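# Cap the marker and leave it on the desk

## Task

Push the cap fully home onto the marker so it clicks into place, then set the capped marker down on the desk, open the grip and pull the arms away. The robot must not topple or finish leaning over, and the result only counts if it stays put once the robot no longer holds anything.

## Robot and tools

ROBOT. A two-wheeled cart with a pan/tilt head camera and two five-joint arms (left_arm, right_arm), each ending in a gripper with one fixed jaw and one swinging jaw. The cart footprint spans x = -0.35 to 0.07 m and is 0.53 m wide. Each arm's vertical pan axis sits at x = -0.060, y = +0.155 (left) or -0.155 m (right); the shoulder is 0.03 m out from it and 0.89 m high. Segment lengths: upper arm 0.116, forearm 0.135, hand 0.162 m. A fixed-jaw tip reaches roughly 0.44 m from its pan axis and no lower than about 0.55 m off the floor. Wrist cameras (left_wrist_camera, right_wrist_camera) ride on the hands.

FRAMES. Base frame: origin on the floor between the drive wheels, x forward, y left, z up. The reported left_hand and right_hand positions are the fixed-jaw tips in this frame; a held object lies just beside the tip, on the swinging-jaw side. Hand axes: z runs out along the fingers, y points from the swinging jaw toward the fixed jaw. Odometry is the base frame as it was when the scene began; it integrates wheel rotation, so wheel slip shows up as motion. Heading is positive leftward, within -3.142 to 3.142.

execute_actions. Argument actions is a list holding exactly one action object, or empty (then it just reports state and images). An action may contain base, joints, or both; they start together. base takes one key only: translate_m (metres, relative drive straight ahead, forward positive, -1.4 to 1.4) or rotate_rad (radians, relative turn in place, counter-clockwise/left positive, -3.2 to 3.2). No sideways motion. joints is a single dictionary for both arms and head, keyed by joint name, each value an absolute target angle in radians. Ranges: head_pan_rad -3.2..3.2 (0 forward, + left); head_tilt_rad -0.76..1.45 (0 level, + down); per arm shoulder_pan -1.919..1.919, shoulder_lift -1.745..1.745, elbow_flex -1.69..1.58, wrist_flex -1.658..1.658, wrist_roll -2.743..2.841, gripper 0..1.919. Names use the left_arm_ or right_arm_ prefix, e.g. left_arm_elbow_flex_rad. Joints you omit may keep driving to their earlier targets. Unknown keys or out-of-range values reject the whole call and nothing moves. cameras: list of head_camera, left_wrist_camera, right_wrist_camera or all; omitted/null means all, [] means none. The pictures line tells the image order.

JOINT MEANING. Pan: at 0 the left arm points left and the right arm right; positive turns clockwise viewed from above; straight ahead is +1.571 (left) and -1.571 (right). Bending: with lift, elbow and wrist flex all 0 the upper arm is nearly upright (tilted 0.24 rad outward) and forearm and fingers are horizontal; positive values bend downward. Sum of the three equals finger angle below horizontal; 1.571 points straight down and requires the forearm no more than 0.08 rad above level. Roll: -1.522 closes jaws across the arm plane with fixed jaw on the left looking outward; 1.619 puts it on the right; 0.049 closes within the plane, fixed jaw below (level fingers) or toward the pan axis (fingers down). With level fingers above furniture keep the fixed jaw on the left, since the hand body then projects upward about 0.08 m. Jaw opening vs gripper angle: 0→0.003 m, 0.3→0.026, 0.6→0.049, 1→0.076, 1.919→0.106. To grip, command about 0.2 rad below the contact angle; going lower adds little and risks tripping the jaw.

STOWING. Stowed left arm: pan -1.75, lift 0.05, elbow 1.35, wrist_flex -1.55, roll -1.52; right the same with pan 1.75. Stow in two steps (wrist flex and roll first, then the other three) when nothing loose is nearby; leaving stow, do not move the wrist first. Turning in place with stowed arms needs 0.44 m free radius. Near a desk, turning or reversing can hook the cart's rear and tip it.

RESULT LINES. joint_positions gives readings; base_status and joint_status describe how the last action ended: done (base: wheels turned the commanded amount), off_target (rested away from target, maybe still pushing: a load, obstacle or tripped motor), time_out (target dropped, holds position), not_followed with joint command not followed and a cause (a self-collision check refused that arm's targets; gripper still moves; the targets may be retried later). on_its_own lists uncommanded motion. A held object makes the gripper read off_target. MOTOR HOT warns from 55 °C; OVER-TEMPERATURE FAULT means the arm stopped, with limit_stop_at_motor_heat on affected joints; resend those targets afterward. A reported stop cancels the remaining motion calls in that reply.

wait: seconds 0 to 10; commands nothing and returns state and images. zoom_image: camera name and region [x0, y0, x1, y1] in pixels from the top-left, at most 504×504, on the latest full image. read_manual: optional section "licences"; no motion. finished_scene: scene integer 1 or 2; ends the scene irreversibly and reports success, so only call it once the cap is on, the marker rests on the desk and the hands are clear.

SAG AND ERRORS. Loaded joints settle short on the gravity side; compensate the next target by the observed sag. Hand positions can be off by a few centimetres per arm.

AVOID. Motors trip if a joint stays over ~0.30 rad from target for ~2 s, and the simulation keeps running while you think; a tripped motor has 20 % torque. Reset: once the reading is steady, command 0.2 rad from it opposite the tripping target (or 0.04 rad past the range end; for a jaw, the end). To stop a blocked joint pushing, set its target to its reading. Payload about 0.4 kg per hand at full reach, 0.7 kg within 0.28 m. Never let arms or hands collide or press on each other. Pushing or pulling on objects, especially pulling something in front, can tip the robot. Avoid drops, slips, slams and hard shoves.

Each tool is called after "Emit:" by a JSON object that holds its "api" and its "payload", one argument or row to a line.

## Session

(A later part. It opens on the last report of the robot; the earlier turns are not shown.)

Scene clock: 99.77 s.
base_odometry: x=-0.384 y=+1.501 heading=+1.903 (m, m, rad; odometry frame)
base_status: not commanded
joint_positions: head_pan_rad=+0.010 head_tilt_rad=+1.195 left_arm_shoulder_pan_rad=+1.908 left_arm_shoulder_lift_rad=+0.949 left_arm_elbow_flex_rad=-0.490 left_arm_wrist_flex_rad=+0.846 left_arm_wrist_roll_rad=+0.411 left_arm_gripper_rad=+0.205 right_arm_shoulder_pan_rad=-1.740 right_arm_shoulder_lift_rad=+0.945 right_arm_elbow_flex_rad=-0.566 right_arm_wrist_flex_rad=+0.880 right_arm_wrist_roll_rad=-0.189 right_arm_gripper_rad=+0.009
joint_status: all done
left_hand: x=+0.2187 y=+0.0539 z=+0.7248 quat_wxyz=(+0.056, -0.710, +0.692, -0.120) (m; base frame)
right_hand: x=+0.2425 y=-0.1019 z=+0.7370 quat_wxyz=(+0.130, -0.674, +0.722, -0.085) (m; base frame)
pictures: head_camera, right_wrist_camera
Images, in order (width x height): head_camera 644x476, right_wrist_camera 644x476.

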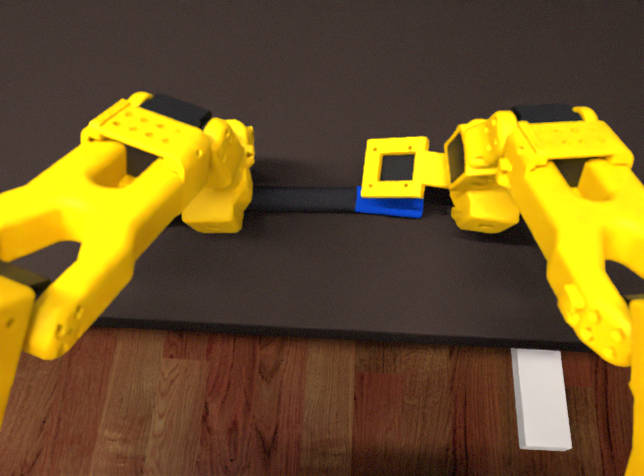

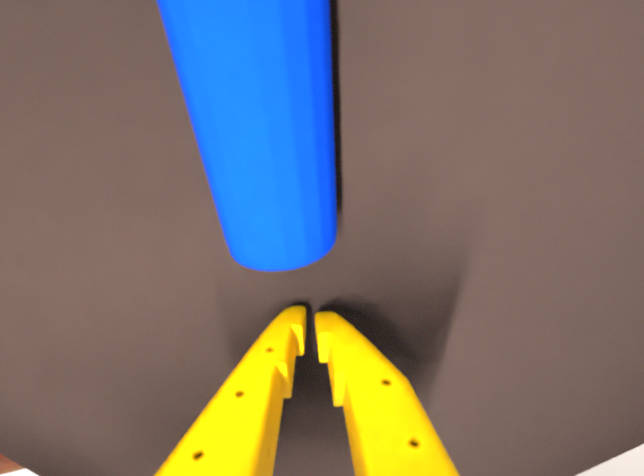

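Emit:
{"api": "execute_actions", "payload": {
  "actions": [
    {"joints":{"right_arm_shoulder_pan_rad":-1.83,"right_arm_wrist_flex_rad":0.855}}
  ],
  "cameras": ["right_wrist_camera"]
}}

Emit:
{"api": "execute_actions", "payload": {
  "actions": [
    {"joints":{"right_arm_shoulder_pan_rad":-1.919,"right_arm_wrist_flex_rad":0.83}}
  ],
  "cameras": ["right_wrist_camera"]
}}

Emit:
{"api": "zoom_image", "payload": {
  "camera": "right_wrist_camera",
  "region": [200, 0, 440, 160]
}}

Scene clock: 104.00 s.
base_odometry: x=-0.384 y=+1.501 heading=+1.903 (m, m, rad; odometry frame)
base_status: not commanded
joint_positions: head_pan_rad=+0.010 head_tilt_rad=+1.195 left_arm_shoulder_pan_rad=+1.908 left_arm_shoulder_lift_rad=+0.949 left_arm_elbow_flex_rad=-0.490 left_arm_wrist_flex_rad=+0.846 left_arm_wrist_roll_rad=+0.411 left_arm_gripper_rad=+0.205 right_arm_shoulder_pan_rad=-1.818 right_arm_shoulder_lift_rad=+0.945 right_arm_elbow_flex_rad=-0.566 right_arm_wrist_flex_rad=+0.866 right_arm_wrist_roll_rad=-0.189 right_arm_gripper_rad=+0.008
joint_status: all done
left_hand: x=+0.2187 y=+0.0539 z=+0.7248 quat_wxyz=(+0.056, -0.710, +0.692, -0.120) (m; base frame)
right_hand: x=+0.2395 y=-0.0779 z=+0.7376 quat_wxyz=(+0.139, -0.701, +0.694, -0.084) (m; base frame)
pictures: right_wrist_camera
Images, in order (width x height): right_wrist_camera 644x476.

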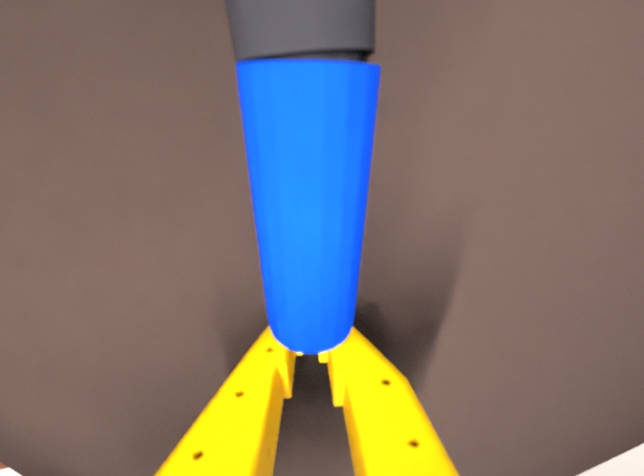

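Scene clock: 104.63 s.
base_odometry: x=-0.384 y=+1.501 heading=+1.903 (m, m, rad; odometry frame)
base_status: not commanded
joint_positions: head_pan_rad=+0.010 head_tilt_rad=+1.195 left_arm_shoulder_pan_rad=+1.905 left_arm_shoulder_lift_rad=+0.951 left_arm_elbow_flex_rad=-0.490 left_arm_wrist_flex_rad=+0.846 left_arm_wrist_roll_rad=+0.411 left_arm_gripper_rad=+0.205 right_arm_shoulder_pan_rad=-1.846 right_arm_shoulder_lift_rad=+0.945 right_arm_elbow_flex_rad=-0.566 right_arm_wrist_flex_rad=+0.843 right_arm_wrist_roll_rad=-0.187 right_arm_gripper_rad=+0.008
joint_status: right_arm_shoulder_pan_rad off_target (ended at -1.847, target -1.919); the others done
left_hand: x=+0.2188 y=+0.0549 z=+0.7244 quat_wxyz=(+0.056, -0.711, +0.691, -0.119) (m; base frame)
right_hand: x=+0.2407 y=-0.0687 z=+0.7387 quat_wxyz=(+0.150, -0.710, +0.683, -0.088) (m; base frame)
pictures: right_wrist_camera
Images, in order (width x height): right_wrist_camera 644x476.

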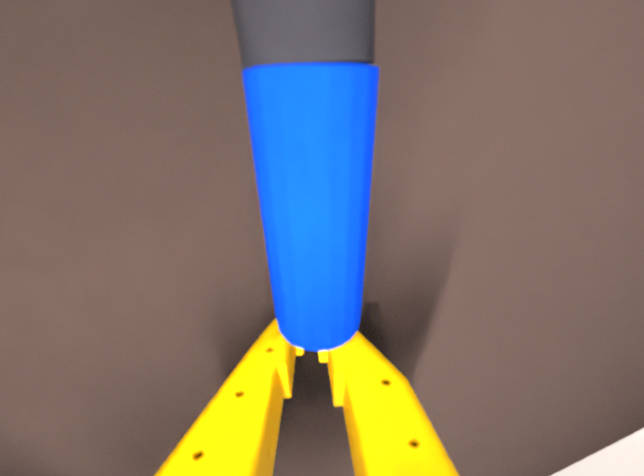

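Region (200, 0, 440, 160) of right_wrist_camera's 644x476 image, scaled by 2.100.

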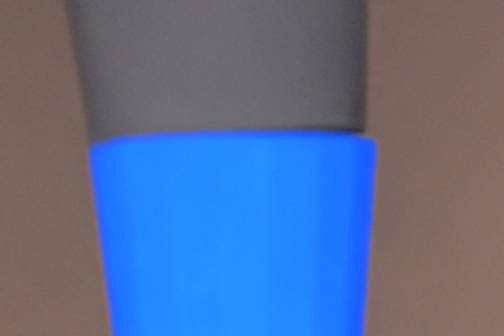

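Nearly flush; one more small nudge, then back off and check.

Emit:
{"api": "execute_actions", "payload": {
  "actions": [
    {"joints":{"right_arm_wrist_flex_rad":0.81}}
  ],
  "cameras": []
}}

Emit:
{"api": "execute_actions", "payload": {
  "actions": [
    {"joints":{"right_arm_shoulder_pan_rad":-1.80}}
  ],
  "cameras": ["right_wrist_camera"]
}}

Scene clock: 108.73 s.
base_odometry: x=-0.384 y=+1.501 heading=+1.903 (m, m, rad; odometry frame)
base_status: not commanded
joint_positions: head_pan_rad=+0.010 head_tilt_rad=+1.195 left_arm_shoulder_pan_rad=+1.902 left_arm_shoulder_lift_rad=+0.951 left_arm_elbow_flex_rad=-0.490 left_arm_wrist_flex_rad=+0.846 left_arm_wrist_roll_rad=+0.411 left_arm_gripper_rad=+0.205 right_arm_shoulder_pan_rad=-1.849 right_arm_shoulder_lift_rad=+0.945 right_arm_elbow_flex_rad=-0.566 right_arm_wrist_flex_rad=+0.828 right_arm_wrist_roll_rad=-0.187 right_arm_gripper_rad=+0.008
joint_status: all done
left_hand: x=+0.2191 y=+0.0557 z=+0.7244 quat_wxyz=(+0.056, -0.712, +0.690, -0.119) (m; base frame)
right_hand: x=+0.2427 y=-0.0671 z=+0.7394 quat_wxyz=(+0.156, -0.710, +0.681, -0.091) (m; base frame)
pictures: none
No camera images: the call's "cameras" was empty. Leave "cameras" out to get every camera's image.

Scene clock: 109.47 s.
base_odometry: x=-0.384 y=+1.501 heading=+1.903 (m, m, rad; odometry frame)
base_status: not commanded
joint_positions: head_pan_rad=+0.010 head_tilt_rad=+1.195 left_arm_shoulder_pan_rad=+1.906 left_arm_shoulder_lift_rad=+0.951 left_arm_elbow_flex_rad=-0.493 left_arm_wrist_flex_rad=+0.844 left_arm_wrist_roll_rad=+0.411 left_arm_gripper_rad=+0.205 right_arm_shoulder_pan_rad=-1.810 right_arm_shoulder_lift_rad=+0.945 right_arm_elbow_flex_rad=-0.566 right_arm_wrist_flex_rad=+0.822 right_arm_wrist_roll_rad=-0.187 right_arm_gripper_rad=+0.008
joint_status: all done
left_hand: x=+0.2195 y=+0.0542 z=+0.7249 quat_wxyz=(+0.057, -0.710, +0.691, -0.121) (m; base frame)
right_hand: x=+0.2467 y=-0.0786 z=+0.7397 quat_wxyz=(+0.157, -0.696, +0.694, -0.096) (m; base frame)
pictures: right_wrist_camera
Images, in order (width x height): right_wrist_camera 644x476.

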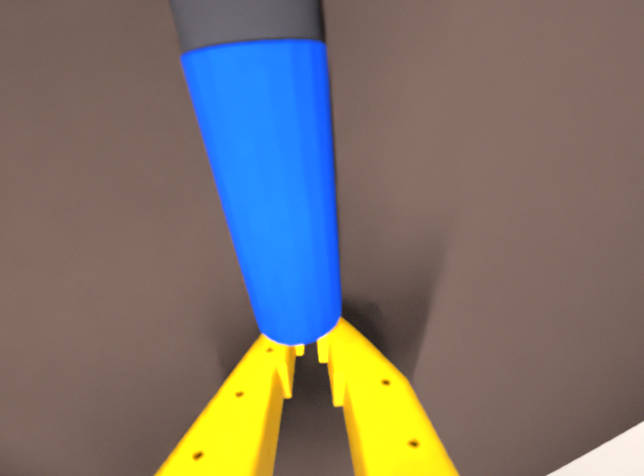

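Emit:
{"api": "execute_actions", "payload": {
  "actions": [
    {"joints":{"right_arm_shoulder_pan_rad":-1.6,"left_arm_gripper_rad":0.5}}
  ],
  "cameras": []
}}

Emit:
{"api": "execute_actions", "payload": {
  "actions": [
    {"joints":{"left_arm_shoulder_lift_rad":0.66,"left_arm_wrist_flex_rad":1.14,"right_arm_shoulder_lift_rad":0.5}}
  ],
  "cameras": []
}}

Emit:
{"api": "execute_actions", "payload": {
  "actions": [
    {"base":{"translate_m":-0.25},"joints":{"left_arm_shoulder_lift_rad":-0.3,"left_arm_elbow_flex_rad":0.3,"left_arm_shoulder_pan_rad":1.4,"right_arm_shoulder_lift_rad":-0.3,"right_arm_elbow_flex_rad":0.3,"right_arm_shoulder_pan_rad":-1.4,"head_tilt_rad":0.85}}
  ],
  "cameras": ["head_camera"]
}}

Scene clock: 116.63 s.
base_odometry: x=-0.384 y=+1.501 heading=+1.903 (m, m, rad; odometry frame)
base_status: not commanded
joint_positions: head_pan_rad=+0.010 head_tilt_rad=+1.195 left_arm_shoulder_pan_rad=+1.908 left_arm_shoulder_lift_rad=+0.951 left_arm_elbow_flex_rad=-0.493 left_arm_wrist_flex_rad=+0.844 left_arm_wrist_roll_rad=+0.411 left_arm_gripper_rad=+0.490 right_arm_shoulder_pan_rad=-1.609 right_arm_shoulder_lift_rad=+0.945 right_arm_elbow_flex_rad=-0.566 right_arm_wrist_flex_rad=+0.822 right_arm_wrist_roll_rad=-0.187 right_arm_gripper_rad=+0.008
joint_status: all done
left_hand: x=+0.2193 y=+0.0537 z=+0.7249 quat_wxyz=(+0.056, -0.710, +0.692, -0.121) (m; base frame)
right_hand: x=+0.2558 y=-0.1413 z=+0.7397 quat_wxyz=(+0.147, -0.623, +0.760, -0.111) (m; base frame)
pictures: none
No camera images: the call's "cameras" was empty. Leave "cameras" out to get every camera's image.

Scene clock: 117.63 s.
base_odometry: x=-0.384 y=+1.501 heading=+1.903 (m, m, rad; odometry frame)
base_status: not commanded
joint_positions: head_pan_rad=+0.010 head_tilt_rad=+1.195 left_arm_shoulder_pan_rad=+1.908 left_arm_shoulder_lift_rad=+0.715 left_arm_elbow_flex_rad=-0.493 left_arm_wrist_flex_rad=+1.130 left_arm_wrist_roll_rad=+0.411 left_arm_gripper_rad=+0.490 right_arm_shoulder_pan_rad=-1.609 right_arm_shoulder_lift_rad=+0.566 right_arm_elbow_flex_rad=-0.566 right_arm_wrist_flex_rad=+0.822 right_arm_wrist_roll_rad=-0.187 right_arm_gripper_rad=+0.008
joint_status: all done
left_hand: x=+0.2087 y=+0.0574 z=+0.7778 quat_wxyz=(+0.046, -0.712, +0.694, -0.099) (m; base frame)
right_hand: x=+0.2926 y=-0.1399 z=+0.8564 quat_wxyz=(+0.292, -0.590, +0.720, -0.221) (m; base frame)
pictures: none
No camera images: the call's "cameras" was empty. Leave "cameras" out to get every camera's image.

Scene clock: 119.80 s.
base_odometry: x=-0.303 y=+1.264 heading=+1.902 (m, m, rad; odometry frame)
base_status: done
joint_positions: head_pan_rad=+0.010 head_tilt_rad=+0.865 left_arm_shoulder_pan_rad=+1.411 left_arm_shoulder_lift_rad=-0.270 left_arm_elbow_flex_rad=+0.303 left_arm_wrist_flex_rad=+1.131 left_arm_wrist_roll_rad=+0.411 left_arm_gripper_rad=+0.490 right_arm_shoulder_pan_rad=-1.410 right_arm_shoulder_lift_rad=-0.260 right_arm_elbow_flex_rad=+0.307 right_arm_wrist_flex_rad=+0.822 right_arm_wrist_roll_rad=-0.187 right_arm_gripper_rad=+0.008
joint_status: all done
left_hand: x=+0.1568 y=+0.1867 z=+0.8604 quat_wxyz=(+0.128, -0.848, +0.490, -0.156) (m; base frame)
right_hand: x=+0.1981 y=-0.1954 z=+0.8811 quat_wxyz=(+0.252, -0.520, +0.782, -0.234) (m; base frame)
pictures: head_camera
Images, in order (width x height): head_camera 644x476.

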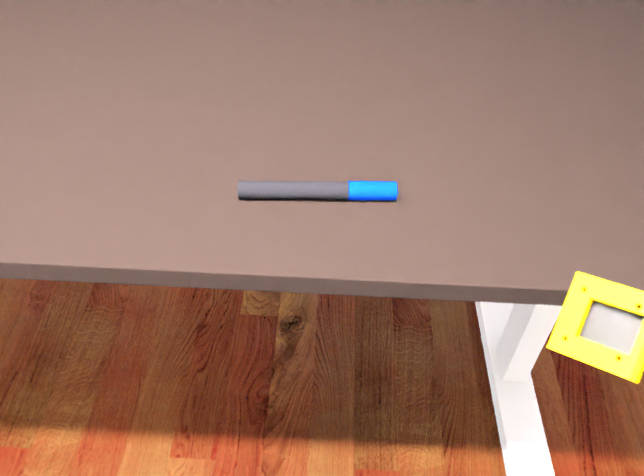

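Emit:
{"api": "finished_scene", "payload": {
  "scene": 2
}}

The scene is finished: the task was done.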